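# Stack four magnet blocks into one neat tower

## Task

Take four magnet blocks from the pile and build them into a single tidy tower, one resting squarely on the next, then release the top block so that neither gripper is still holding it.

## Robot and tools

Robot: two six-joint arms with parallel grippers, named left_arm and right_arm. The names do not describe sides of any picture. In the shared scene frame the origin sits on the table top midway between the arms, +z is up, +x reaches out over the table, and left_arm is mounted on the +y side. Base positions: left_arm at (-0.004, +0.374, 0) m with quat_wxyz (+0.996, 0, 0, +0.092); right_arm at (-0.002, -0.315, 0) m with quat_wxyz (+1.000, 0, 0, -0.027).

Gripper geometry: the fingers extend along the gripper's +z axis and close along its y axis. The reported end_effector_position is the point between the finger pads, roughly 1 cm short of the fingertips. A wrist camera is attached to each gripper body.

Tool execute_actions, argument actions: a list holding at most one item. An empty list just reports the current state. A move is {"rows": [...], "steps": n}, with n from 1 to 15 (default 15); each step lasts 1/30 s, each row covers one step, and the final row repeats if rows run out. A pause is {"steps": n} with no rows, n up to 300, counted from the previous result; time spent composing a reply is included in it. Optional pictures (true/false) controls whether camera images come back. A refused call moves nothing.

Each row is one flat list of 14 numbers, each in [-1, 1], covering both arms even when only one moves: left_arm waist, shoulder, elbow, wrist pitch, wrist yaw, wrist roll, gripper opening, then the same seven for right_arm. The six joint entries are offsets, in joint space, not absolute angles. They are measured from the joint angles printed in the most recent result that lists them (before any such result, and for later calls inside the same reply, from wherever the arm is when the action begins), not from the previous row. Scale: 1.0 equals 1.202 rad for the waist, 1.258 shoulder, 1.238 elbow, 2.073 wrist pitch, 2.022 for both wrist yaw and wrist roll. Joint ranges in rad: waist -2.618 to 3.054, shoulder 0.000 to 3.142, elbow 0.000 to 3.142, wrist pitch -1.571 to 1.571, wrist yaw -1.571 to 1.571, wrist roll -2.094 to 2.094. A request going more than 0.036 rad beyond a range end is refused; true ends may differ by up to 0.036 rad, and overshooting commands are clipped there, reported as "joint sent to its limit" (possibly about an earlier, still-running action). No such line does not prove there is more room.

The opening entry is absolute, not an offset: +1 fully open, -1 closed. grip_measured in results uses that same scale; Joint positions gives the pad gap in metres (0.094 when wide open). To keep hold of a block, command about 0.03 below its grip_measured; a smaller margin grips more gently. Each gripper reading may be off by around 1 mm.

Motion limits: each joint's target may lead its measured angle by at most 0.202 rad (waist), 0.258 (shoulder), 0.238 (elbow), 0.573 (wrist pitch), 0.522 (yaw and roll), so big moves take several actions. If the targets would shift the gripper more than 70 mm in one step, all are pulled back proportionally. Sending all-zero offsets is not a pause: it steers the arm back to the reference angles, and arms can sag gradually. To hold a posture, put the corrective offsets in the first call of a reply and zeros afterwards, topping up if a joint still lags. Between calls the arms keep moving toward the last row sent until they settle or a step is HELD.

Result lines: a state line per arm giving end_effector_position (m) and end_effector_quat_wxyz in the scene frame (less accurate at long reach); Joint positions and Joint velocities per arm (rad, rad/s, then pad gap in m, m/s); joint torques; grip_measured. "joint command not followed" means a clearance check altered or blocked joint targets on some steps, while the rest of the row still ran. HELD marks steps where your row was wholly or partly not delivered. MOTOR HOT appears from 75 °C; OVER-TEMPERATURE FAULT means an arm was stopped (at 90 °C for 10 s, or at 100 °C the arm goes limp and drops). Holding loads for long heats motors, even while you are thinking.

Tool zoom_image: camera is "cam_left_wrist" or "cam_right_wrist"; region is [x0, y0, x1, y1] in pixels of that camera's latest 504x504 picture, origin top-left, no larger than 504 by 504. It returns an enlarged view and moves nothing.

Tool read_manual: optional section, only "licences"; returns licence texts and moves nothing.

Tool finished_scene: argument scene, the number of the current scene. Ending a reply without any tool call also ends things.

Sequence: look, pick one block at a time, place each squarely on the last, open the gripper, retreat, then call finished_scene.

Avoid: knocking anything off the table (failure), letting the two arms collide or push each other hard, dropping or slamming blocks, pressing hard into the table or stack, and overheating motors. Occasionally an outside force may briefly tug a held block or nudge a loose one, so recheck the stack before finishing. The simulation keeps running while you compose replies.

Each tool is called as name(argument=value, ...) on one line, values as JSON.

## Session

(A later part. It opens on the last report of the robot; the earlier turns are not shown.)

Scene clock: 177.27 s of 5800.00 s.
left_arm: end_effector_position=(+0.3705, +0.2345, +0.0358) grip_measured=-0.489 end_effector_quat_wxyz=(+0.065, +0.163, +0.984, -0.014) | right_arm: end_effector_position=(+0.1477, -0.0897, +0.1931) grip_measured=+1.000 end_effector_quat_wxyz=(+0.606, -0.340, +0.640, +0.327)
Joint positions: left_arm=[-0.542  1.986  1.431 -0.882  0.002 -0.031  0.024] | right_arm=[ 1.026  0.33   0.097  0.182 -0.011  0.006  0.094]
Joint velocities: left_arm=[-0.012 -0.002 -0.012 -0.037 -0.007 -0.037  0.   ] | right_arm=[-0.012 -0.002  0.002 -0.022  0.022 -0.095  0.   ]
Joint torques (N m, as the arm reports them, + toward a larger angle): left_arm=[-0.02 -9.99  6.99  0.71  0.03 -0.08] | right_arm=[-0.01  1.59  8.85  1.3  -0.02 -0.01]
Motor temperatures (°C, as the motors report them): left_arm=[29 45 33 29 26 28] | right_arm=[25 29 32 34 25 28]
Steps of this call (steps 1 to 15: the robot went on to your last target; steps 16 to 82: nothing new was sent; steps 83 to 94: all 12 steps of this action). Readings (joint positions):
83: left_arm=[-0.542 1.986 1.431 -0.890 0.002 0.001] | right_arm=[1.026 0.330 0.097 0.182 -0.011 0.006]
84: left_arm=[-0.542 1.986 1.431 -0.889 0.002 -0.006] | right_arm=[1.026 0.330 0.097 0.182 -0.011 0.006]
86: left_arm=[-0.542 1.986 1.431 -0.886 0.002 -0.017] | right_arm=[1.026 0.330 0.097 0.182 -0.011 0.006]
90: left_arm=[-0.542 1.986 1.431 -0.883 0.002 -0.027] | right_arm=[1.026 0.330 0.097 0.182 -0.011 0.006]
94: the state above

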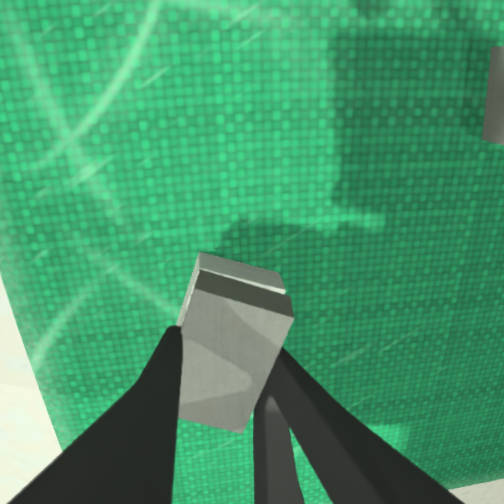

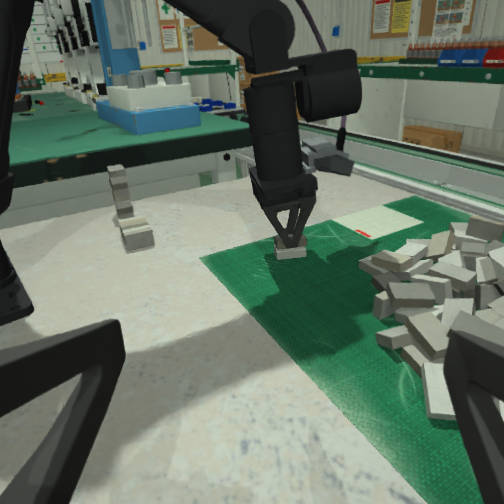

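execute_actions(actions=[{"rows":[[0,0.006,0,0,0,0,-0.52,0,0,0,0,0,0,1],[0,0.006,0,0,0,0,-0.52,0,0,0,0,0,0,1],[0,0.006,0,0,0,0,-0.52,0,0,0,0,0,0,1],[0,0.006,0,0,0,0,-0.52,0,0,0,0,0,0,1],[0,0.006,0,0,0,0,-0.47,0,0,0,0,0,0,1],[0,0.006,0,0,0,0,-0.42,0,0,0,0,0,0,1],[0,0.004,0,0,0,0,-0.3,0,0,0,0,0,0,1],[0,0,0,0,0,0,-0.15,0,0,0,0,0,0,1],[0,0,0,0,0,0,-0.15,0,0,0,0,0,0,1],[0,-0.02,0,0,0,0,-0.15,0,0,0,0,0,0,1],[0,-0.04,0,-0.005,0,0,-0.15,0,0,0,0,0,0,1],[0,-0.06,0,-0.01,0,0,-0.15,0,0,0,0,0,0,1],[0,-0.08,0,-0.015,0,0,-0.15,0,0,0,0,0,0,1],[0,-0.1,0,-0.02,0,0,-0.15,0,0,0,0,0,0,1],[0,-0.12,0,-0.025,0,0,-0.15,0,0,0,0,0,0,1]],"steps":15}], pictures=false)

execute_actions(actions=[{"steps":10}])

zoom_image(camera="cam_right_wrist", region=[240,180,440,300])

Scene clock: 184.30 s of 5800.00 s.
left_arm: end_effector_position=(+0.3706, +0.2344, +0.0591) grip_measured=-0.151 end_effector_quat_wxyz=(+0.088, +0.161, +0.983, -0.019) | right_arm: end_effector_position=(+0.1477, -0.0897, +0.1931) grip_measured=+1.000 end_effector_quat_wxyz=(+0.606, -0.340, +0.640, +0.327)
Joint positions: left_arm=[-0.542  1.923  1.431 -0.9    0.002 -0.035  0.04 ] | right_arm=[ 1.026  0.33   0.097  0.182 -0.011  0.006  0.094]
Joint velocities: left_arm=[ 0.007 -0.73  -0.022 -0.227  0.037  0.022 -0.001] | right_arm=[ 0.012 -0.017  0.002  0.022 -0.037  0.051  0.   ]
Joint torques (N m, as the arm reports them, + toward a larger angle): left_arm=[ -0.08 -13.11   7.03   0.53  -0.02   0.03] | right_arm=[-0.02  1.57  8.83  1.3  -0.02 -0.01]
Motor temperatures (°C, as the motors report them): left_arm=[29 44 32 29 26 28] | right_arm=[25 29 32 34 25 28]
Steps of this call (steps 1 to 15: the robot went on to your last target; steps 16 to 90: nothing new was sent; then 3.53 s passed at rest; steps 91 to 105: all 15 steps of this action). Readings (joint positions):
91: left_arm=[-0.542 1.986 1.431 -0.881 0.002 -0.035] | right_arm=[1.026 0.330 0.097 0.182 -0.011 0.006]
92: left_arm=[-0.542 1.986 1.431 -0.881 0.002 -0.035] | right_arm=[1.026 0.330 0.097 0.182 -0.011 0.006]
94: left_arm=[-0.542 1.986 1.431 -0.881 0.002 -0.035] | right_arm=[1.026 0.330 0.097 0.182 -0.011 0.006]
98: left_arm=[-0.542 1.986 1.431 -0.881 0.002 -0.035] | right_arm=[1.026 0.330 0.097 0.182 -0.011 0.006]
105: the state above

Scene clock: 184.63 s of 5800.00 s.
left_arm: end_effector_position=(+0.3703, +0.2346, +0.0921) grip_measured=-0.151 end_effector_quat_wxyz=(+0.123, +0.160, +0.979, -0.026) | right_arm: end_effector_position=(+0.1477, -0.0897, +0.1931) grip_measured=+1.000 end_effector_quat_wxyz=(+0.606, -0.340, +0.640, +0.327)
Joint positions: left_arm=[-0.542  1.834  1.431 -0.917  0.002 -0.035  0.04 ] | right_arm=[ 1.026  0.33   0.097  0.182 -0.011  0.006  0.094]
Joint velocities: left_arm=[-0.002 -0.017  0.002 -0.11   0.007  0.007 -0.001] | right_arm=[-0.007 -0.012  0.027  0.051 -0.022 -0.007  0.   ]
Joint torques (N m, as the arm reports them, + toward a larger angle): left_arm=[-0.06 -9.02  7.41  0.6  -0.01  0.03] | right_arm=[-0.03  1.58  8.86  1.31 -0.01 -0.02]
Motor temperatures (°C, as the motors report them): left_arm=[29 44 32 29 26 28] | right_arm=[25 29 32 34 25 28]
Steps of this call (steps 1 to 10: the robot went on to your last target). Readings (joint positions):
1: left_arm=[-0.542 1.898 1.431 -0.905 0.002 -0.035] | right_arm=[1.026 0.330 0.097 0.182 -0.011 0.006]
2: left_arm=[-0.542 1.873 1.431 -0.907 0.002 -0.035] | right_arm=[1.026 0.330 0.097 0.182 -0.011 0.006]
4: left_arm=[-0.542 1.840 1.431 -0.908 0.002 -0.035] | right_arm=[1.026 0.330 0.097 0.182 -0.011 0.006]
8: left_arm=[-0.542 1.833 1.431 -0.913 0.002 -0.035] | right_arm=[1.026 0.330 0.097 0.182 -0.011 0.006]
10: the state above

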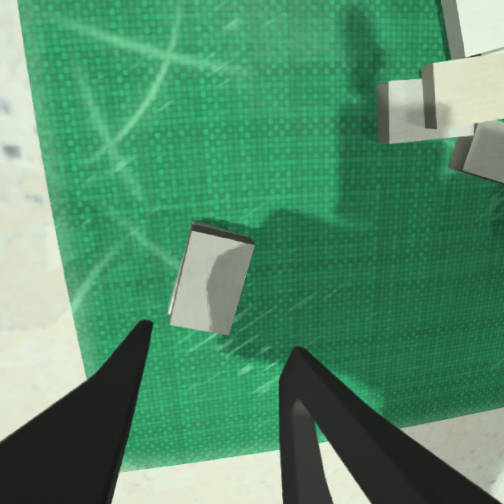

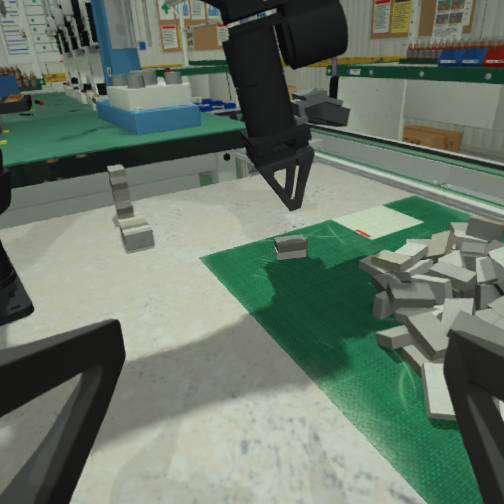

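Region (240, 180, 440, 300) of cam_right_wrist's 504x504 image, scaled by 2.520, with more detail than that image has; it fills the top 302 rows of this view, and the rest is white.

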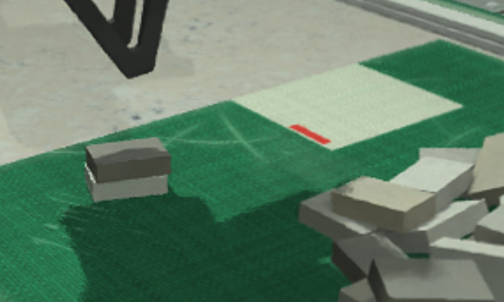

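execute_actions(actions=[{"rows":[[-0.005,0.01,0.04,-0.01,0,0.03,-0.15,0,0,0,0,0,0,1],[-0.015,0.03,0.1,-0.03,0,0.07,-0.15,0,0,0,0,0,0,1],[-0.025,0.06,0.16,-0.05,0,0.11,-0.15,0,0,0,0,0,0,1],[-0.035,0.1,0.23,-0.07,0,0.15,-0.15,0,0,0,0,0,0,1],[-0.045,0.14,0.3,-0.09,0,0.2,-0.15,0,0,0,0,0,0,1],[-0.055,0.18,0.37,-0.11,0,0.25,-0.15,0,0,0,0,0,0,1],[-0.065,0.22,0.44,-0.13,0,0.3,-0.15,0,0,0,0,0,0,1],[-0.075,0.26,0.51,-0.15,0,0.35,-0.15,0,0,0,0,0,0,1],[-0.085,0.3,0.58,-0.17,0,0.4,-0.15,0,0,0,0,0,0,1],[-0.095,0.34,0.65,-0.19,0,0.45,-0.15,0,0,0,0,0,0,1],[-0.105,0.38,0.71,-0.21,0,0.5,-0.15,0,0,0,0,0,0,1],[-0.115,0.42,0.77,-0.23,0,0.54,-0.15,0,0,0,0,0,0,1],[-0.12,0.46,0.82,-0.239,0,0.57,-0.15,0,0,0,0,0,0,1],[-0.125,0.5,0.86,-0.239,0,0.57,-0.15,0,0,0,0,0,0,1],[-0.13,0.53,0.876,-0.239,0,0.57,-0.15,0,0,0,0,0,0,1]],"steps":15}], pictures=false)

execute_actions(actions=[{"steps":18}])

Scene clock: 192.07 s of 5800.00 s.
left_arm: end_effector_position=(+0.4667, +0.1200, +0.1220) grip_measured=-0.151 end_effector_quat_wxyz=(+0.148, +0.633, +0.759, +0.029) | right_arm: end_effector_position=(+0.1477, -0.0897, +0.1931) grip_measured=+1.000 end_effector_quat_wxyz=(+0.606, -0.340, +0.640, +0.327)
Joint positions: left_arm=[-0.68   2.412  2.431 -1.286  0.002  0.894  0.04 ] | right_arm=[ 1.026  0.33   0.097  0.182 -0.011  0.006  0.094]
Joint velocities: left_arm=[-0.305  1.136  1.316 -0.374  0.051  1.399  0.   ] | right_arm=[-0.012  0.007 -0.002 -0.007  0.022  0.037  0.   ]
Joint torques (N m, as the arm reports them, + toward a larger angle): left_arm=[ -0.12 -11.92   7.27   0.21  -0.01   0.04] | right_arm=[-0.01  1.56  8.83  1.3  -0.02 -0.02]
Motor temperatures (°C, as the motors report them): left_arm=[29 42 33 29 26 28] | right_arm=[25 29 32 35 25 28]
Steps of this call (steps 1 to 30: the robot went on to your last target; steps 31 to 90: nothing new was sent; then 3.93 s passed at rest; steps 91 to 105: all 15 steps of this action). Readings (joint positions):
91: left_arm=[-0.542 1.835 1.434 -0.924 0.002 -0.026] | right_arm=[1.026 0.330 0.097 0.182 -0.011 0.006]
92: left_arm=[-0.542 1.844 1.453 -0.942 0.002 -0.004] | right_arm=[1.026 0.330 0.097 0.182 -0.011 0.006]
94: left_arm=[-0.548 1.895 1.556 -1.001 0.002 0.073] | right_arm=[1.026 0.330 0.097 0.182 -0.011 0.006]
98: left_arm=[-0.587 2.071 1.884 -1.092 0.002 0.339] | right_arm=[1.026 0.330 0.097 0.182 -0.011 0.006]
105: the state above

Scene clock: 192.67 s of 5800.00 s.
left_arm: end_effector_position=(+0.4433, +0.1190, +0.0750) grip_measured=-0.151 end_effector_quat_wxyz=(+0.063, +0.726, +0.685, +0.019) | right_arm: end_effector_position=(+0.1477, -0.0897, +0.1931) grip_measured=+1.000 end_effector_quat_wxyz=(+0.606, -0.340, +0.640, +0.327)
Joint positions: left_arm=[-0.704  2.522  2.479 -1.396  0.001  1.108  0.04 ] | right_arm=[ 1.026  0.33   0.097  0.182 -0.011  0.006  0.094]
Joint velocities: left_arm=[ 0.012 -0.002 -0.007 -0.051 -0.051 -0.007  0.001] | right_arm=[-0.017  0.002 -0.017  0.037 -0.007 -0.022  0.   ]
Joint torques (N m, as the arm reports them, + toward a larger angle): left_arm=[  0.28 -15.6   10.57   0.38   0.02   0.04] | right_arm=[ 0.02  1.57  8.86  1.3  -0.02 -0.02]
Motor temperatures (°C, as the motors report them): left_arm=[29 43 33 29 26 28] | right_arm=[25 29 32 35 25 28]
Steps of this call (steps 1 to 18: the robot went on to your last target). Readings (joint positions):
1: left_arm=[-0.689 2.445 2.463 -1.297 0.002 0.938] | right_arm=[1.026 0.330 0.097 0.182 -0.011 0.006]
2: left_arm=[-0.697 2.469 2.476 -1.308 0.002 0.973] | right_arm=[1.026 0.330 0.097 0.182 -0.011 0.006]
4: left_arm=[-0.704 2.503 2.479 -1.338 0.002 1.024] | right_arm=[1.026 0.330 0.097 0.182 -0.011 0.006]
8: left_arm=[-0.704 2.527 2.479 -1.381 0.001 1.077] | right_arm=[1.026 0.330 0.097 0.182 -0.011 0.006]
18: the state above

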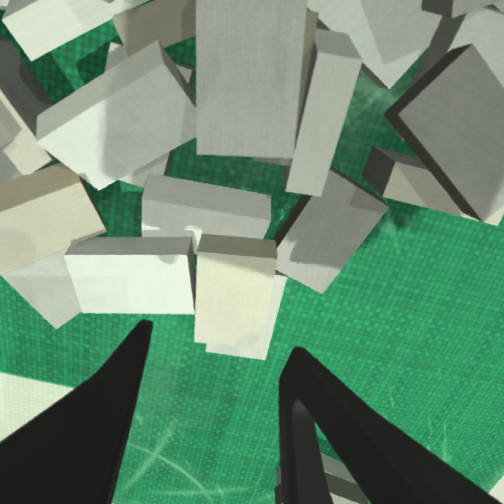

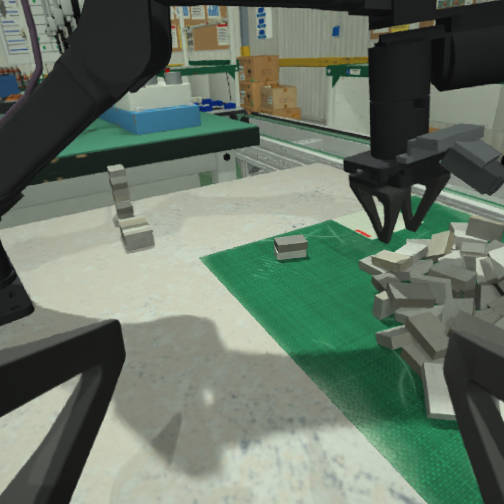

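execute_actions(actions=[{"rows":[[0,-0.005,0.02,0,0,-0.06,-0.15,0,0,0,0,0,0,1],[0,-0.005,0.02,0,0,-0.13,-0.1,0,0,0,0,0,0,1],[0,-0.005,0.02,0,0,-0.2,0,0,0,0,0,0,0,1],[0,-0.005,0.02,0,0,-0.27,0.1,0,0,0,0,0,0,1],[0,-0.005,0.02,0,0,-0.34,0.2,0,0,0,0,0,0,1],[0,-0.005,0.02,0,0,-0.41,0.2,0,0,0,0,0,0,1],[0,-0.005,0.02,0,0,-0.48,0.2,0,0,0,0,0,0,1],[0,-0.005,0.02,0,0,-0.55,0.2,0,0,0,0,0,0,1],[0,-0.005,0.02,0,0,-0.62,0.2,0,0,0,0,0,0,1],[0,-0.005,0.02,0,0,-0.69,0.2,0,0,0,0,0,0,1],[0,0,0.02,0,0,-0.76,0.2,0,0,0,0,0,0,1],[0,0.005,0.02,0,0,-0.83,0.2,0,0,0,0,0,0,1],[0,0.01,0.02,0,0,-0.878,0.2,0,0,0,0,0,0,1],[0,0.015,0.02,0,0,-0.878,0.2,0,0,0,0,0,0,1],[0,0.02,0.02,0,0,-0.878,0.2,0,0,0,0,0,0,1]],"steps":15}], pictures=false)

execute_actions(actions=[{"steps":18}])

zoom_image(camera="cam_right_wrist", region=[330,180,480,300])

Scene clock: 200.13 s of 5800.00 s.
left_arm: end_effector_position=(+0.4428, +0.1193, +0.0725) grip_measured=+0.199 end_effector_quat_wxyz=(+0.059, +0.168, +0.984, -0.022) | right_arm: end_effector_position=(+0.1477, -0.0897, +0.1931) grip_measured=+1.000 end_effector_quat_wxyz=(+0.606, -0.340, +0.640, +0.327)
Joint positions: left_arm=[-0.704  2.527  2.479 -1.397  0.001 -0.181  0.056] | right_arm=[ 1.026  0.33   0.097  0.182 -0.011  0.006  0.094]
Joint velocities: left_arm=[-0.007  0.095  0.007  0.066 -0.007 -2.85   0.001] | right_arm=[ 0.002 -0.007 -0.012  0.037  0.051 -0.051  0.   ]
Joint torques (N m, as the arm reports them, + toward a larger angle): left_arm=[  0.01 -12.58   9.45   0.51   0.01   0.03] | right_arm=[ 0.    1.59  8.86  1.3  -0.02 -0.02]
Motor temperatures (°C, as the motors report them): left_arm=[29 48 34 28 26 28] | right_arm=[25 29 32 35 25 28]
Steps of this call (steps 1 to 15: the robot went on to your last target; steps 16 to 90: nothing new was sent; then 3.97 s passed at rest; steps 91 to 105: all 15 steps of this action). Readings (joint positions):
91: left_arm=[-0.704 2.522 2.479 -1.397 0.001 1.093] | right_arm=[1.026 0.330 0.097 0.182 -0.011 0.006]
92: left_arm=[-0.704 2.522 2.479 -1.397 0.001 1.050] | right_arm=[1.026 0.330 0.097 0.182 -0.011 0.006]
94: left_arm=[-0.704 2.522 2.479 -1.397 0.001 0.909] | right_arm=[1.026 0.330 0.097 0.182 -0.011 0.006]
98: left_arm=[-0.704 2.522 2.479 -1.397 0.001 0.519] | right_arm=[1.026 0.330 0.097 0.182 -0.011 0.006]
105: the state above

Scene clock: 200.73 s of 5800.00 s.
left_arm: end_effector_position=(+0.4418, +0.1199, +0.0608) grip_measured=+0.199 end_effector_quat_wxyz=(+0.042, -0.066, +0.997, -0.029) | right_arm: end_effector_position=(+0.1477, -0.0897, +0.1931) grip_measured=+1.000 end_effector_quat_wxyz=(+0.606, -0.340, +0.640, +0.327)
Joint positions: left_arm=[-0.704  2.551  2.479 -1.397  0.001 -0.653  0.056] | right_arm=[ 1.026  0.33   0.097  0.182 -0.011  0.006  0.094]
Joint velocities: left_arm=[-0.017  0.007  0.012 -0.051  0.007 -0.051  0.   ] | right_arm=[ 0.012  0.012  0.007  0.037 -0.022 -0.139  0.   ]
Joint torques (N m, as the arm reports them, + toward a larger angle): left_arm=[ -0.07 -14.23   9.46   0.47  -0.01  -0.04] | right_arm=[-0.03  1.57  8.84  1.31 -0.02 -0.02]
Motor temperatures (°C, as the motors report them): left_arm=[29 48 34 28 26 28] | right_arm=[25 29 32 35 25 28]
Steps of this call (steps 1 to 18: the robot went on to your last target). Readings (joint positions):
1: left_arm=[-0.704 2.530 2.479 -1.397 0.001 -0.276] | right_arm=[1.026 0.330 0.097 0.182 -0.011 0.006]
2: left_arm=[-0.704 2.534 2.479 -1.397 0.001 -0.353] | right_arm=[1.026 0.330 0.097 0.182 -0.011 0.006]
4: left_arm=[-0.704 2.543 2.479 -1.397 0.001 -0.465] | right_arm=[1.026 0.330 0.097 0.182 -0.011 0.006]
8: left_arm=[-0.704 2.551 2.479 -1.397 0.001 -0.582] | right_arm=[1.026 0.330 0.097 0.182 -0.011 0.006]
18: the state above

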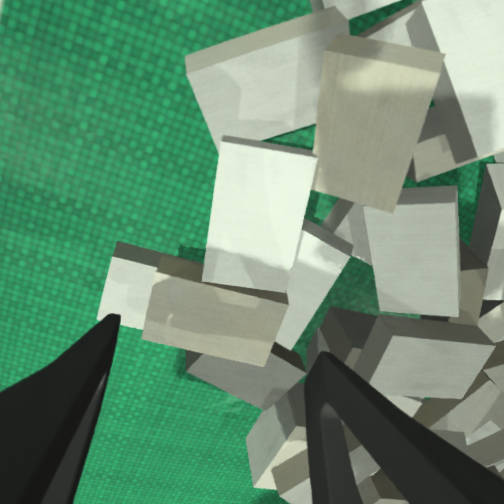

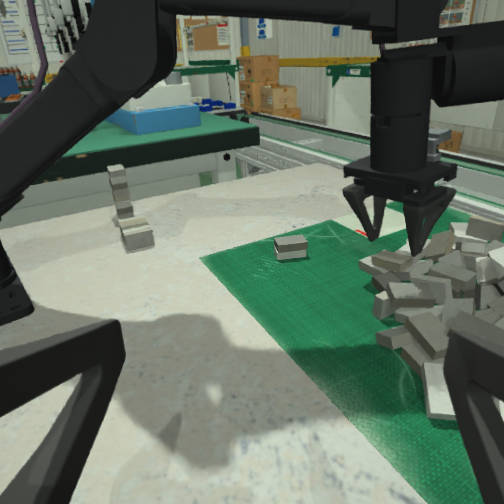

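Region (330, 180, 480, 300) of cam_right_wrist's 504x504 image, scaled by 3.360, with more detail than that image has; it fills the top 403 rows of this view, and the rest is white.

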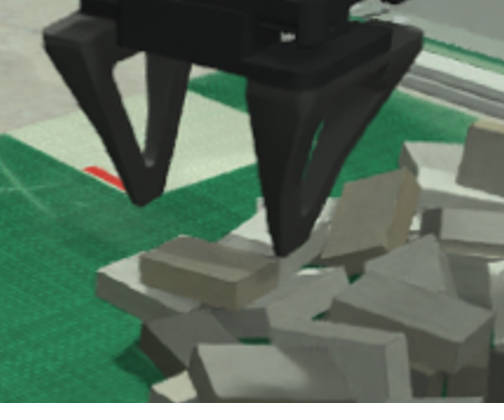

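execute_actions(actions=[{"rows":[[0,0.004,0.016,0,0,0,0.12,0,0,0,0,0,0,1],[0,0.008,0.016,0,0,0,0.08,0,0,0,0,0,0,1],[0,0.012,0.016,0,0,0,0.08,0,0,0,0,0,0,1],[0,0.016,0.016,0,0,0,0.08,0,0,0,0,0,0,1],[0,0.02,0.016,0,0,0,0.08,0,0,0,0,0,0,1],[0,0.024,0.016,0,0,0,0.08,0,0,0,0,0,0,1],[0,0.028,0.016,0,0,0,0.08,0,0,0,0,0,0,1]],"steps":15}])

zoom_image(camera="cam_right_wrist", region=[330,180,480,300])

Scene clock: 204.93 s of 5800.00 s.
left_arm: end_effector_position=(+0.4394, +0.1213, +0.0409) grip_measured=+0.081 end_effector_quat_wxyz=(+0.025, -0.070, +0.997, -0.017) | right_arm: end_effector_position=(+0.1477, -0.0897, +0.1931) grip_measured=+1.000 end_effector_quat_wxyz=(+0.606, -0.340, +0.640, +0.327)
Joint positions: left_arm=[-0.704  2.591  2.479 -1.397  0.001 -0.66   0.051] | right_arm=[ 1.026  0.33   0.097  0.182 -0.011  0.006  0.094]
Joint velocities: left_arm=[-0.002 -0.022 -0.022  0.007  0.007 -0.037 -0.001] | right_arm=[ 0.002  0.002 -0.022 -0.051 -0.022 -0.037  0.   ]
Joint torques (N m, as the arm reports them, + toward a larger angle): left_arm=[ -0.09 -14.59   8.91   0.4   -0.01   0.06] | right_arm=[-0.02  1.55  8.85  1.31 -0.02 -0.02]
Motor temperatures (°C, as the motors report them): left_arm=[29 49 34 28 26 28] | right_arm=[25 29 32 35 25 28]
Steps of this call (steps 1 to 30: the robot went on to your last target; steps 31 to 90: nothing new was sent; then 0.70 s passed at rest; steps 91 to 105: all 15 steps of this action). Readings (joint positions):
91: left_arm=[-0.704 2.551 2.479 -1.397 0.001 -0.661] | right_arm=[1.026 0.330 0.097 0.182 -0.011 0.006]
92: left_arm=[-0.704 2.551 2.479 -1.397 0.001 -0.661] | right_arm=[1.026 0.330 0.097 0.182 -0.011 0.006]
94: left_arm=[-0.704 2.553 2.479 -1.397 0.001 -0.660] | right_arm=[1.026 0.330 0.097 0.182 -0.011 0.006]
98: left_arm=[-0.704 2.570 2.479 -1.397 0.001 -0.660] | right_arm=[1.026 0.330 0.097 0.182 -0.011 0.006]
105: the state above

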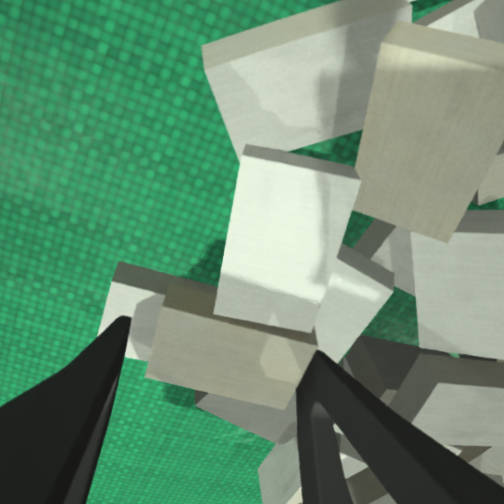

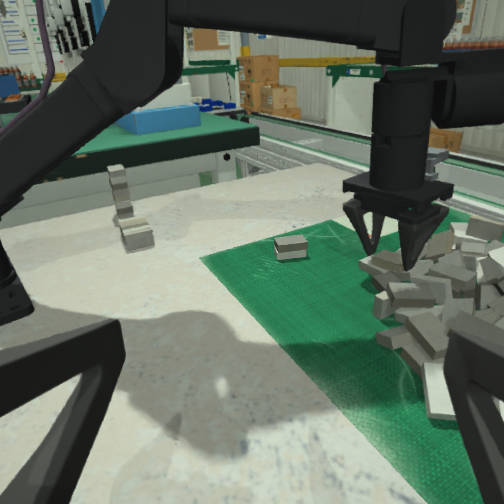

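Region (330, 180, 480, 300) of cam_right_wrist's 504x504 image, scaled by 3.360, with more detail than that image has; it fills the top 403 rows of this view, and the rest is white.

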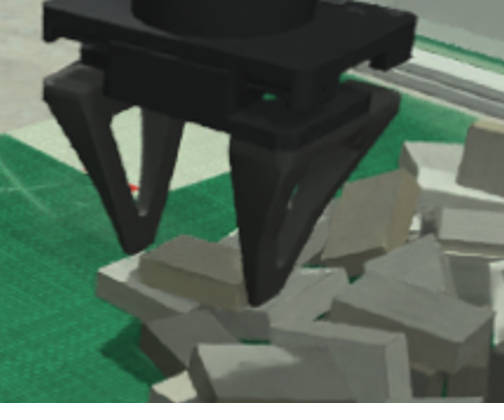

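execute_actions(actions=[{"rows":[[-0.02,0,0.016,0,0,0,0.08,0,0,0,0,0,0,1],[-0.02,0,0.016,0,0,0,0.08,0,0,0,0,0,0,1],[-0.02,0,0.016,0,0,0,0.08,0,0,0,0,0,0,1],[-0.02,0,0.016,0,0,0,0.08,0,0,0,0,0,0,1],[-0.02,0,0.016,0,0,0,0.08,0,0,0,0,0,0,1],[-0.02,0.006,0.016,0,0,0,0.08,0,0,0,0,0,0,1],[-0.02,0.012,0.016,0,0,0,0.08,0,0,0,0,0,0,1]],"steps":15}])

zoom_image(camera="cam_right_wrist", region=[330,180,480,300])

Scene clock: 209.43 s of 5800.00 s.
left_arm: end_effector_position=(+0.4352, +0.1159, +0.0357) grip_measured=+0.081 end_effector_quat_wxyz=(+0.020, -0.063, +0.998, -0.015) | right_arm: end_effector_position=(+0.1477, -0.0897, +0.1931) grip_measured=+1.000 end_effector_quat_wxyz=(+0.606, -0.340, +0.640, +0.327)
Joint positions: left_arm=[-0.717  2.602  2.479 -1.397  0.002 -0.659  0.051] | right_arm=[ 1.026  0.33   0.097  0.182 -0.011  0.006  0.094]
Joint velocities: left_arm=[-0.007  0.002 -0.007 -0.022  0.007 -0.037 -0.001] | right_arm=[-0.012 -0.002 -0.002  0.037  0.007  0.037  0.   ]
Joint torques (N m, as the arm reports them, + toward a larger angle): left_arm=[ -0.77 -14.03   8.92   0.34   0.     0.01] | right_arm=[-0.01  1.59  8.88  1.3  -0.02 -0.02]
Motor temperatures (°C, as the motors report them): left_arm=[29 50 34 28 26 28] | right_arm=[25 29 32 35 25 28]
Steps of this call (steps 1 to 15: the robot went on to your last target; steps 16 to 90: nothing new was sent; then 1.00 s passed at rest; steps 91 to 105: all 15 steps of this action). Readings (joint positions):
91: left_arm=[-0.704 2.591 2.479 -1.397 0.001 -0.659] | right_arm=[1.026 0.330 0.097 0.182 -0.011 0.006]
92: left_arm=[-0.705 2.591 2.479 -1.397 0.001 -0.659] | right_arm=[1.026 0.330 0.097 0.182 -0.011 0.006]
94: left_arm=[-0.709 2.591 2.479 -1.397 0.001 -0.659] | right_arm=[1.026 0.330 0.097 0.182 -0.011 0.006]
98: left_arm=[-0.715 2.593 2.479 -1.397 0.001 -0.659] | right_arm=[1.026 0.330 0.097 0.182 -0.011 0.006]
105: the state above

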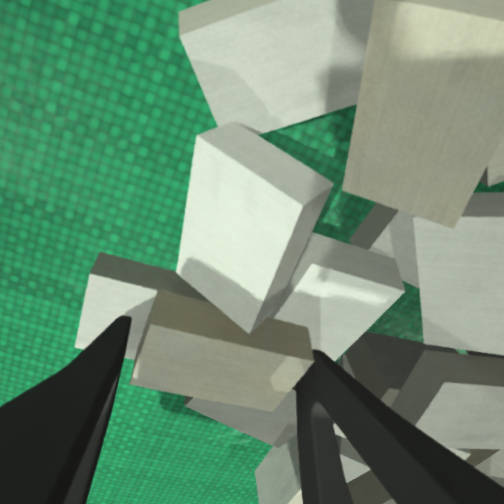

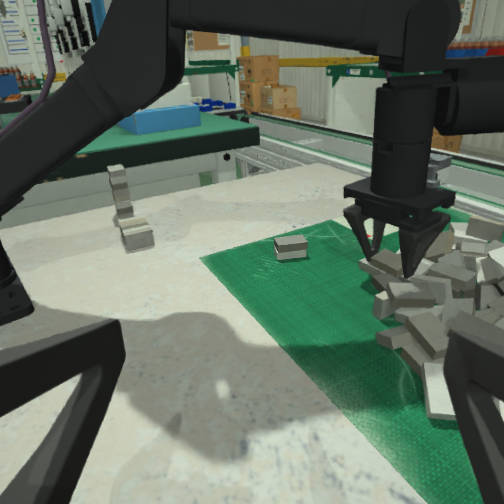

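Region (330, 180, 480, 300) of cam_right_wrist's 504x504 image, scaled by 3.360, with more detail than that image has; it fills the top 403 rows of this view, and the rest is white.

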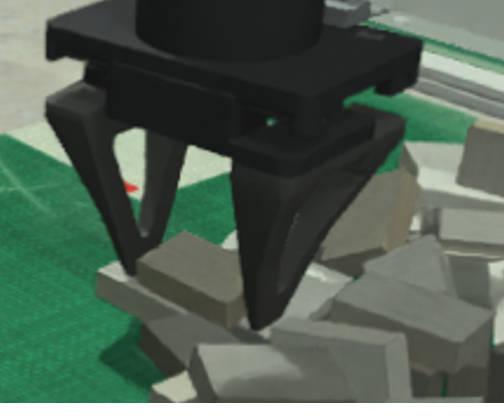

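execute_actions(actions=[{"rows":[[0,0,0.016,0,0,0,0.03,0,0,0,0,0,0,1],[0,0,0.016,0,0,0,-0.02,0,0,0,0,0,0,1],[0,0,0.016,0,0,0,-0.06,0,0,0,0,0,0,1],[0,0,0.016,0,0,0,-0.1,0,0,0,0,0,0,1],[0,0,0.016,0,0,0,-0.13,0,0,0,0,0,0,1],[0,0,0.016,0,0,0,-0.16,0,0,0,0,0,0,1],[0,0,0.016,0,0,0,-0.19,0,0,0,0,0,0,1],[0,0,0.016,0,0,0,-0.21,0,0,0,0,0,0,1]],"steps":13}])

zoom_image(camera="cam_right_wrist", region=[330,180,480,300])

Scene clock: 212.40 s of 5800.00 s.
left_arm: end_effector_position=(+0.4352, +0.1158, +0.0355) grip_measured=-0.151 end_effector_quat_wxyz=(+0.020, -0.063, +0.998, -0.015) | right_arm: end_effector_position=(+0.1477, -0.0897, +0.1931) grip_measured=+1.000 end_effector_quat_wxyz=(+0.606, -0.340, +0.640, +0.327)
Joint positions: left_arm=[-0.717  2.602  2.479 -1.397  0.002 -0.659  0.04 ] | right_arm=[ 1.026  0.33   0.097  0.182 -0.011  0.006  0.094]
Joint velocities: left_arm=[ 0.007 -0.007  0.012 -0.007  0.037 -0.11  -0.   ] | right_arm=[-0.002 -0.002 -0.007  0.007 -0.007 -0.095  0.   ]
Joint torques (N m, as the arm reports them, + toward a larger angle): left_arm=[ -0.07 -14.34   8.96   0.38   0.01  -0.01] | right_arm=[ 0.    1.58  8.87  1.31 -0.02 -0.01]
Motor temperatures (°C, as the motors report them): left_arm=[29 50 34 28 26 28] | right_arm=[25 29 32 35 25 28]
Steps of this call (steps 1 to 15: the robot went on to your last target; steps 16 to 76: nothing new was sent; steps 77 to 89: all 13 steps of this action). Readings (joint positions):
77: left_arm=[-0.717 2.602 2.479 -1.397 0.002 -0.659] | right_arm=[1.026 0.330 0.097 0.182 -0.011 0.006]
78: left_arm=[-0.717 2.602 2.479 -1.397 0.002 -0.659] | right_arm=[1.026 0.330 0.097 0.182 -0.011 0.006]
80: left_arm=[-0.717 2.602 2.479 -1.397 0.002 -0.659] | right_arm=[1.026 0.330 0.097 0.182 -0.011 0.006]
84: left_arm=[-0.717 2.602 2.479 -1.397 0.002 -0.659] | right_arm=[1.026 0.330 0.097 0.182 -0.011 0.006]
89: the state above

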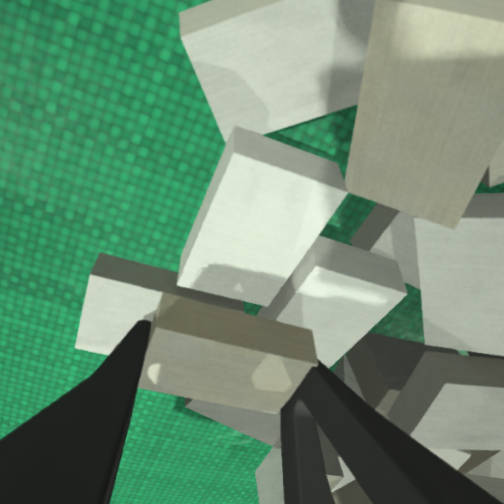

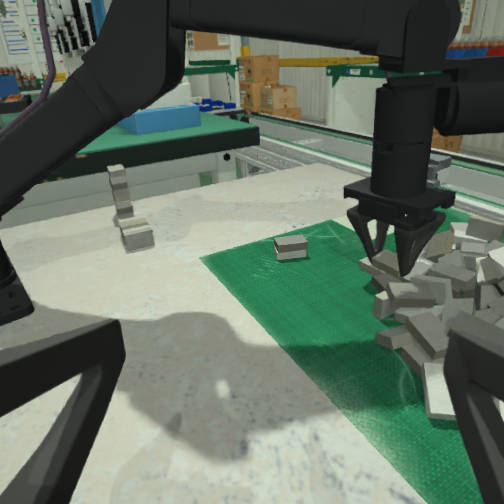

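Region (330, 180, 480, 300) of cam_right_wrist's 504x504 image, scaled by 3.360, with more detail than that image has; it fills the top 403 rows of this view, and the rest is white.

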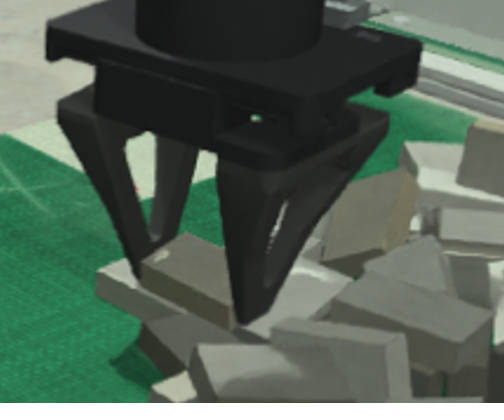

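execute_actions(actions=[{"rows":[[0,-0.02,0.016,0,0,0,-0.19,0,0,0,0,0,0,1],[0,-0.04,0.016,0,0,0,-0.19,0,0,0,0,0,0,1],[0,-0.07,0.016,0,0,0,-0.19,0,0,0,0,0,0,1],[0,-0.1,0,0,0,0,-0.19,0,0,0,0,0,0,1],[0,-0.13,-0.03,0,0,-0.03,-0.19,0,0,0,0,0,0,1],[0.01,-0.16,-0.07,0,0,-0.07,-0.19,0,0,0,0,0,0,1],[0.025,-0.2,-0.12,0.01,0,-0.12,-0.19,0,0,0,0,0,0,1],[0.04,-0.24,-0.18,0.02,0,-0.17,-0.19,0,0,0,0,0,0,1],[0.06,-0.28,-0.24,0.03,0,-0.22,-0.19,0,0,0,0,0,0,1],[0.08,-0.31,-0.3,0.04,0,-0.27,-0.19,0,0,0,0,0,0,1],[0.1,-0.34,-0.36,0.05,0,-0.32,-0.19,0,0,0,0,0,0,1],[0.115,-0.37,-0.42,0.06,0,-0.37,-0.19,0,0,0,0,0,0,1],[0.125,-0.39,-0.48,0.075,0,-0.42,-0.19,0,0,0,0,0,0,1],[0.135,-0.41,-0.54,0.09,0,-0.463,-0.19,0,0,0,0,0,0,1],[0.141,-0.426,-0.6,0.097,0,-0.463,-0.19,0,0,0,0,0,0,1]],"steps":15}], pictures=false)

execute_actions(actions=[{"steps":18}])

zoom_image(camera="cam_right_wrist", region=[240,180,340,270])

Scene clock: 220.97 s of 5800.00 s.
left_arm: end_effector_position=(+0.3928, +0.2089, +0.1187) grip_measured=-0.150 end_effector_quat_wxyz=(+0.037, -0.439, +0.896, -0.050) | right_arm: end_effector_position=(+0.1477, -0.0897, +0.1931) grip_measured=+1.000 end_effector_quat_wxyz=(+0.606, -0.340, +0.640, +0.327)
Joint positions: left_arm=[-0.576  2.075  1.896 -1.269  0.011 -1.305  0.04 ] | right_arm=[ 1.026  0.33   0.097  0.182 -0.011  0.006  0.094]
Joint velocities: left_arm=[ 0.755 -0.847 -2.024  0.579 -0.051 -1.897 -0.   ] | right_arm=[-0.012 -0.007 -0.002 -0.051 -0.051  0.051  0.   ]
Joint torques (N m, as the arm reports them, + toward a larger angle): left_arm=[-1.53 -7.43  3.88  0.35  0.05  0.02] | right_arm=[-0.01  1.58  8.85  1.3  -0.02 -0.02]
Motor temperatures (°C, as the motors report them): left_arm=[29 52 34 28 26 28] | right_arm=[25 29 32 36 25 28]
Steps of this call (steps 1 to 15: the robot went on to your last target; steps 16 to 90: nothing new was sent; then 5.07 s passed at rest; steps 91 to 105: all 15 steps of this action). Readings (joint positions):
91: left_arm=[-0.717 2.602 2.479 -1.397 0.002 -0.659] | right_arm=[1.026 0.330 0.097 0.182 -0.011 0.006]
92: left_arm=[-0.717 2.600 2.479 -1.397 0.002 -0.659] | right_arm=[1.026 0.330 0.097 0.182 -0.011 0.006]
94: left_arm=[-0.717 2.584 2.477 -1.397 0.002 -0.659] | right_arm=[1.026 0.330 0.097 0.182 -0.011 0.006]
98: left_arm=[-0.713 2.433 2.352 -1.378 0.005 -0.777] | right_arm=[1.026 0.330 0.097 0.182 -0.011 0.006]
105: the state above

Scene clock: 221.57 s of 5800.00 s.
left_arm: end_effector_position=(+0.3762, +0.2344, +0.0721) grip_measured=-0.149 end_effector_quat_wxyz=(+0.003, -0.577, +0.817, -0.007) | right_arm: end_effector_position=(+0.1477, -0.0897, +0.1931) grip_measured=+1.000 end_effector_quat_wxyz=(+0.606, -0.340, +0.640, +0.327)
Joint positions: left_arm=[-0.537  2.087  1.738 -1.206  0.003 -1.584  0.04 ] | right_arm=[ 1.026  0.33   0.097  0.182 -0.011  0.006  0.094]
Joint velocities: left_arm=[ 0.017 -0.002  0.002  0.095  0.066 -0.081 -0.001] | right_arm=[-0.007 -0.002 -0.007  0.022  0.037 -0.037  0.   ]
Joint torques (N m, as the arm reports them, + toward a larger angle): left_arm=[ -0.95 -12.36   6.75   0.37  -0.04  -0.07] | right_arm=[-0.01  1.56  8.85  1.3  -0.03 -0.02]
Motor temperatures (°C, as the motors report them): left_arm=[29 52 34 28 26 28] | right_arm=[25 29 32 36 25 28]
Steps of this call (steps 1 to 18: the robot went on to your last target). Readings (joint positions):
1: left_arm=[-0.554 2.056 1.838 -1.260 0.007 -1.363] | right_arm=[1.026 0.330 0.097 0.182 -0.011 0.006]
2: left_arm=[-0.536 2.053 1.799 -1.260 0.004 -1.409] | right_arm=[1.026 0.330 0.097 0.182 -0.011 0.006]
4: left_arm=[-0.524 2.068 1.755 -1.254 0.001 -1.475] | right_arm=[1.026 0.330 0.097 0.182 -0.011 0.006]
8: left_arm=[-0.534 2.089 1.738 -1.231 0.003 -1.543] | right_arm=[1.026 0.330 0.097 0.182 -0.011 0.006]
18: the state above

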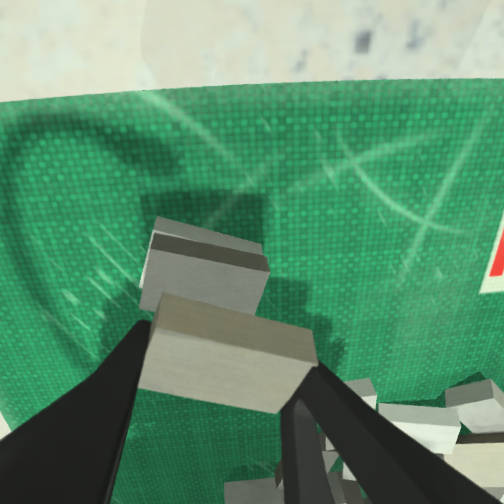

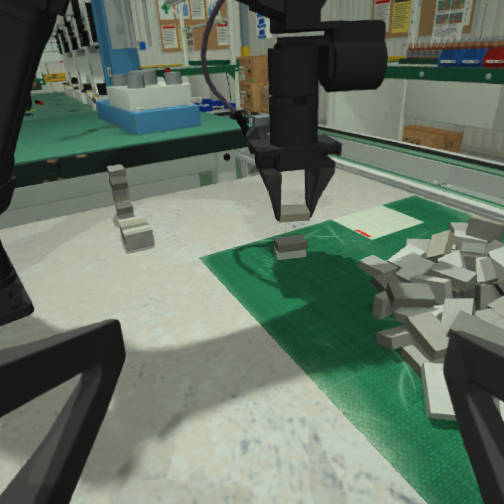

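Region (240, 180, 340, 270) of cam_right_wrist's 504x504 image, scaled by 5.040, with more detail than that image has; it fills the top 454 rows of this view, and the rest is white.

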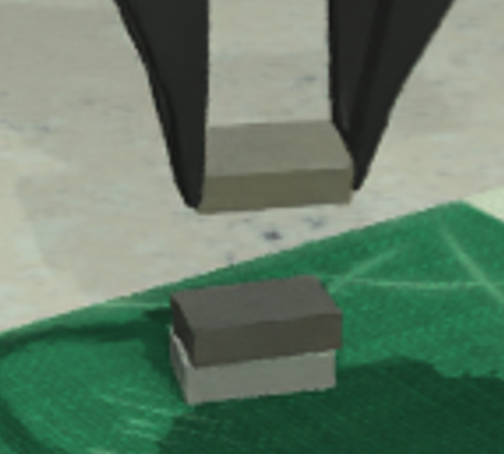

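execute_actions(actions=[{"rows":[[0,-0.005,-0.01,0.01,0,0,-0.19,0,0,0,0,0,0,1],[0,-0.005,-0.02,0.016,0,0,-0.19,0,0,0,0,0,0,1],[0,-0.005,-0.03,0.022,0,0,-0.19,0,0,0,0,0,0,1],[0,-0.005,-0.04,0.028,0,0,-0.19,0,0,0,0,0,0,1],[0,-0.005,-0.05,0.033,0,0,-0.19,0,0,0,0,0,0,1],[0,-0.005,-0.058,0.038,0,0,-0.19,0,0,0,0,0,0,1],[0,-0.005,-0.065,0.038,0,0,-0.19,0,0,0,0,0,0,1],[0,-0.005,-0.07,0.038,0,0,-0.19,0,0,0,0,0,0,1]],"steps":15}])

zoom_image(camera="cam_right_wrist", region=[240,180,340,270])

Scene clock: 231.00 s of 5800.00 s.
left_arm: end_effector_position=(+0.3712, +0.2363, +0.0534) grip_measured=-0.149 end_effector_quat_wxyz=(+0.000, -0.579, +0.815, -0.003) | right_arm: end_effector_position=(+0.1477, -0.0897, +0.1931) grip_measured=+1.000 end_effector_quat_wxyz=(+0.606, -0.340, +0.640, +0.327)
Joint positions: left_arm=[-0.537  2.087  1.662 -1.141  0.003 -1.589  0.04 ] | right_arm=[ 1.026  0.33   0.097  0.182 -0.011  0.006  0.094]
Joint velocities: left_arm=[ 0.007  0.002  0.002  0.007  0.022 -0.022 -0.   ] | right_arm=[-0.007 -0.007  0.007 -0.007 -0.066 -0.022  0.   ]
Joint torques (N m, as the arm reports them, + toward a larger angle): left_arm=[ -0.2  -11.3    5.77   0.35  -0.02   0.04] | right_arm=[-0.03  1.58  8.82  1.31 -0.02 -0.01]
Motor temperatures (°C, as the motors report them): left_arm=[29 50 33 28 26 28] | right_arm=[25 29 32 36 25 28]
Steps of this call (steps 1 to 15: the robot went on to your last target; steps 16 to 90: nothing new was sent; then 5.93 s passed at rest; steps 91 to 105: all 15 steps of this action). Readings (joint positions):
91: left_arm=[-0.537 2.087 1.738 -1.203 0.003 -1.589] | right_arm=[1.026 0.330 0.097 0.182 -0.011 0.006]
92: left_arm=[-0.537 2.087 1.738 -1.200 0.003 -1.589] | right_arm=[1.026 0.330 0.097 0.182 -0.011 0.006]
94: left_arm=[-0.537 2.087 1.727 -1.183 0.003 -1.589] | right_arm=[1.026 0.330 0.097 0.182 -0.011 0.006]
98: left_arm=[-0.537 2.087 1.680 -1.151 0.003 -1.589] | right_arm=[1.026 0.330 0.097 0.182 -0.011 0.006]
105: the state above

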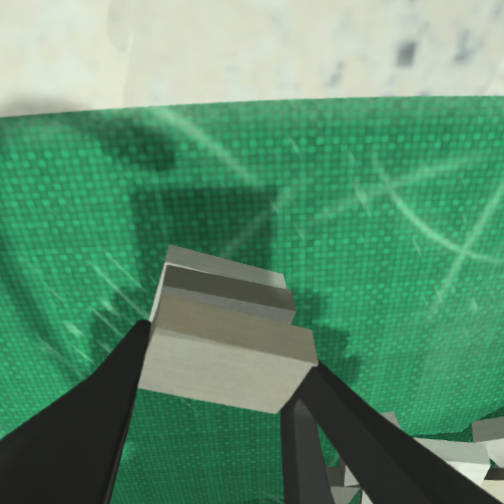

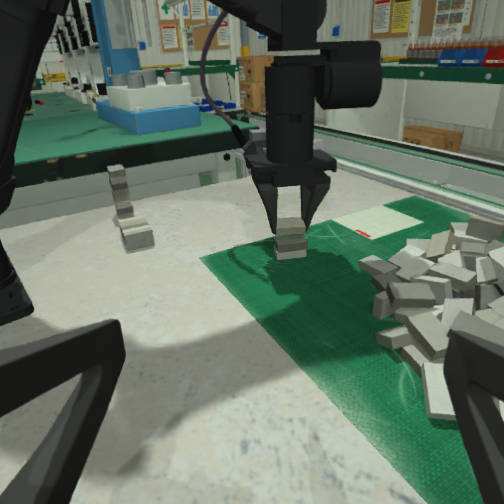

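Region (240, 180, 340, 270) of cam_right_wrist's 504x504 image, scaled by 5.040, with more detail than that image has; it fills the top 454 rows of this view, and the rest is white.

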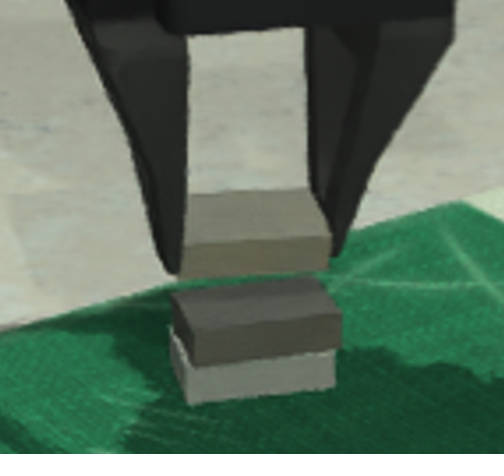

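execute_actions(actions=[{"rows":[[0,-0.005,-0.01,0.012,0,0,-0.19,0,0,0,0,0,0,1],[0,-0.005,-0.017,0.02,0,0,-0.19,0,0,0,0,0,0,1],[0,-0.005,-0.024,0.028,0,0,-0.19,0,0,0,0,0,0,1],[0,-0.005,-0.03,0.028,0,0,-0.19,0,0,0,0,0,0,1],[0,-0.005,-0.034,0.028,0,0,-0.19,0,0,0,0,0,0,1]],"steps":15}])

zoom_image(camera="cam_right_wrist", region=[240,180,340,270])

zoom_image(camera="cam_left_wrist", region=[120,220,340,420])

Scene clock: 235.20 s of 5800.00 s.
left_arm: end_effector_position=(+0.3745, +0.2351, +0.0465) grip_measured=-0.149 end_effector_quat_wxyz=(+0.006, -0.579, +0.815, -0.011) | right_arm: end_effector_position=(+0.1477, -0.0897, +0.1931) grip_measured=+1.000 end_effector_quat_wxyz=(+0.606, -0.340, +0.640, +0.327)
Joint positions: left_arm=[-0.537  2.087  1.634 -1.093  0.003 -1.589  0.04 ] | right_arm=[ 1.026  0.33   0.097  0.182 -0.011  0.006  0.094]
Joint velocities: left_arm=[ 0.002 -0.012 -0.002  0.066 -0.022 -0.037  0.001] | right_arm=[-0.002  0.002  0.007  0.051  0.022  0.022  0.   ]
Joint torques (N m, as the arm reports them, + toward a larger angle): left_arm=[ -0.04 -11.36   5.65   0.41  -0.01   0.01] | right_arm=[-0.03  1.57  8.84  1.3  -0.02 -0.02]
Motor temperatures (°C, as the motors report them): left_arm=[29 50 33 28 26 28] | right_arm=[25 29 32 36 25 28]
Steps of this call (steps 1 to 15: the robot went on to your last target; steps 16 to 90: nothing new was sent; then 0.70 s passed at rest; steps 91 to 105: all 15 steps of this action). Readings (joint positions):
91: left_arm=[-0.537 2.087 1.662 -1.133 0.003 -1.589] | right_arm=[1.026 0.330 0.097 0.182 -0.011 0.006]
92: left_arm=[-0.537 2.087 1.662 -1.130 0.003 -1.589] | right_arm=[1.026 0.330 0.097 0.182 -0.011 0.006]
94: left_arm=[-0.537 2.087 1.656 -1.114 0.003 -1.589] | right_arm=[1.026 0.330 0.097 0.182 -0.011 0.006]
98: left_arm=[-0.537 2.087 1.636 -1.099 0.003 -1.589] | right_arm=[1.026 0.330 0.097 0.182 -0.011 0.006]
105: the state above

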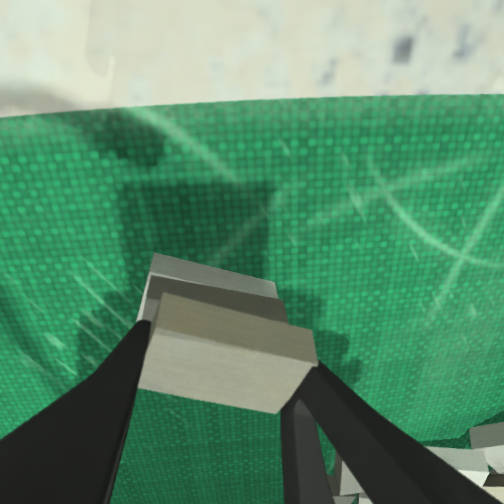

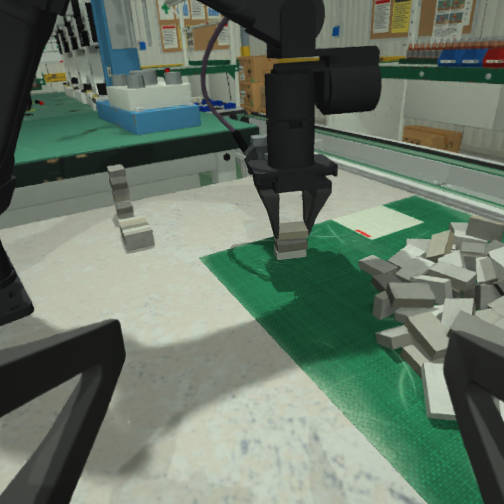

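Region (240, 180, 340, 270) of cam_right_wrist's 504x504 image, scaled by 5.040, with more detail than that image has; it fills the top 454 rows of this view, and the rest is white.

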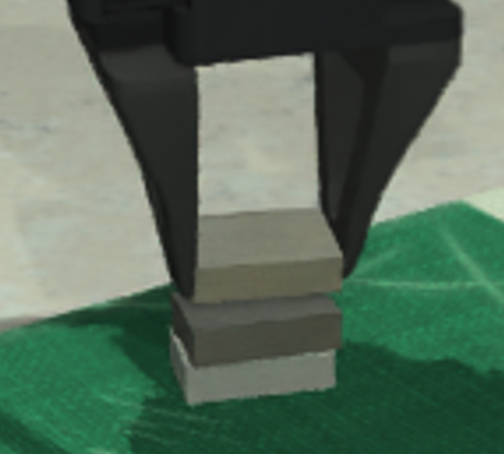

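Region (120, 220, 340, 420) of cam_left_wrist's 504x504 image, scaled by 2.291, with more detail than that image has; it fills the top 458 rows of this view, and the rest is white.

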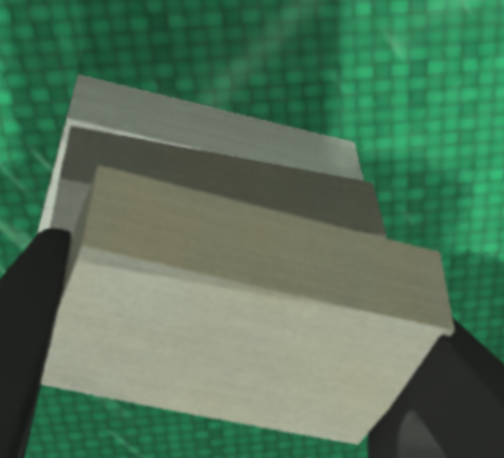

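execute_actions(actions=[{"rows":[[-0.02,-0.005,0,-0.012,0,-0.03,-0.19,0,0,0,0,0,0,1]],"steps":15}])

zoom_image(camera="cam_right_wrist", region=[240,180,340,270])

zoom_image(camera="cam_left_wrist", region=[120,220,340,420])

Scene clock: 238.17 s of 5800.00 s.
left_arm: end_effector_position=(+0.3723, +0.2301, +0.0464) grip_measured=-0.149 end_effector_quat_wxyz=(+0.005, -0.595, +0.804, -0.011) | right_arm: end_effector_position=(+0.1477, -0.0897, +0.1931) grip_measured=+1.000 end_effector_quat_wxyz=(+0.606, -0.340, +0.640, +0.327)
Joint positions: left_arm=[-0.55   2.087  1.634 -1.094  0.004 -1.642  0.04 ] | right_arm=[ 1.026  0.33   0.097  0.182 -0.011  0.006  0.094]
Joint velocities: left_arm=[-0.017  0.007 -0.007  0.007 -0.007  0.007  0.001] | right_arm=[-0.007  0.002  0.012 -0.007 -0.11   0.066  0.   ]
Joint torques (N m, as the arm reports them, + toward a larger angle): left_arm=[ -0.9  -11.36   6.88   0.1   -0.01  -0.08] | right_arm=[-0.03  1.58  8.84  1.3  -0.02 -0.02]
Motor temperatures (°C, as the motors report them): left_arm=[29 49 33 28 26 28] | right_arm=[25 29 32 36 25 28]
Steps of this call (steps 1 to 15: the robot went on to your last target; steps 16 to 74: nothing new was sent; steps 75 to 89: all 15 steps of this action). Readings (joint positions):
75: left_arm=[-0.538 2.087 1.634 -1.090 0.003 -1.598] | right_arm=[1.026 0.330 0.097 0.182 -0.011 0.006]
76: left_arm=[-0.539 2.087 1.634 -1.091 0.003 -1.607] | right_arm=[1.026 0.330 0.097 0.182 -0.011 0.006]
78: left_arm=[-0.544 2.087 1.634 -1.092 0.003 -1.620] | right_arm=[1.026 0.330 0.097 0.182 -0.011 0.006]
82: left_arm=[-0.550 2.087 1.634 -1.093 0.004 -1.634] | right_arm=[1.026 0.330 0.097 0.182 -0.011 0.006]
89: the state above

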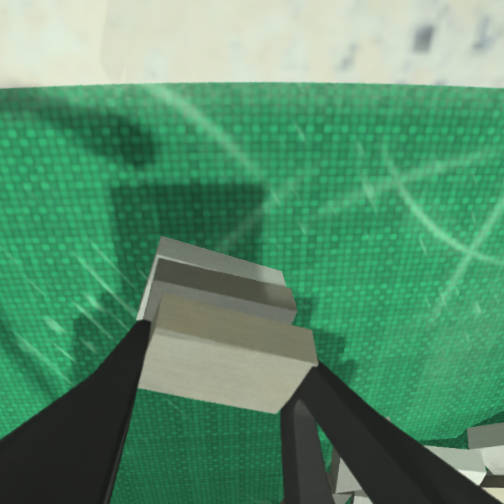

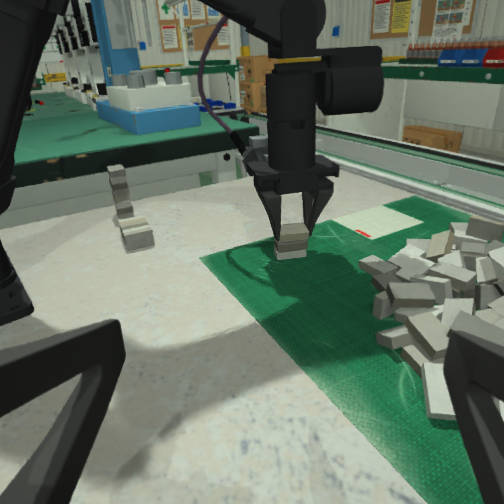

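Region (240, 180, 340, 270) of cam_right_wrist's 504x504 image, scaled by 5.040, with more detail than that image has; it fills the top 454 rows of this view, and the rest is white.

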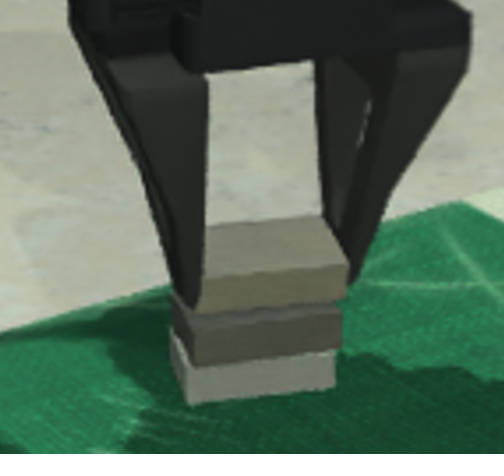

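Region (120, 220, 340, 420) of cam_left_wrist's 504x504 image, scaled by 2.291, with more detail than that image has; it fills the top 458 rows of this view, and the rest is white.

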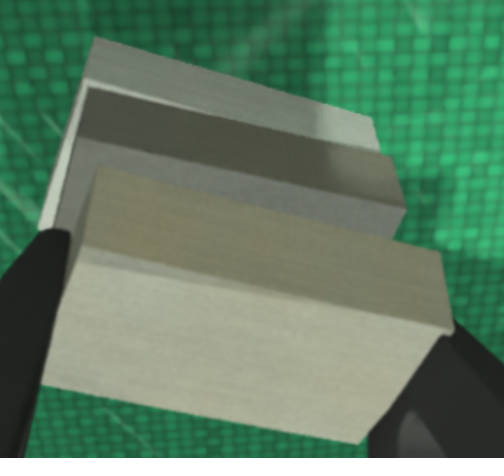

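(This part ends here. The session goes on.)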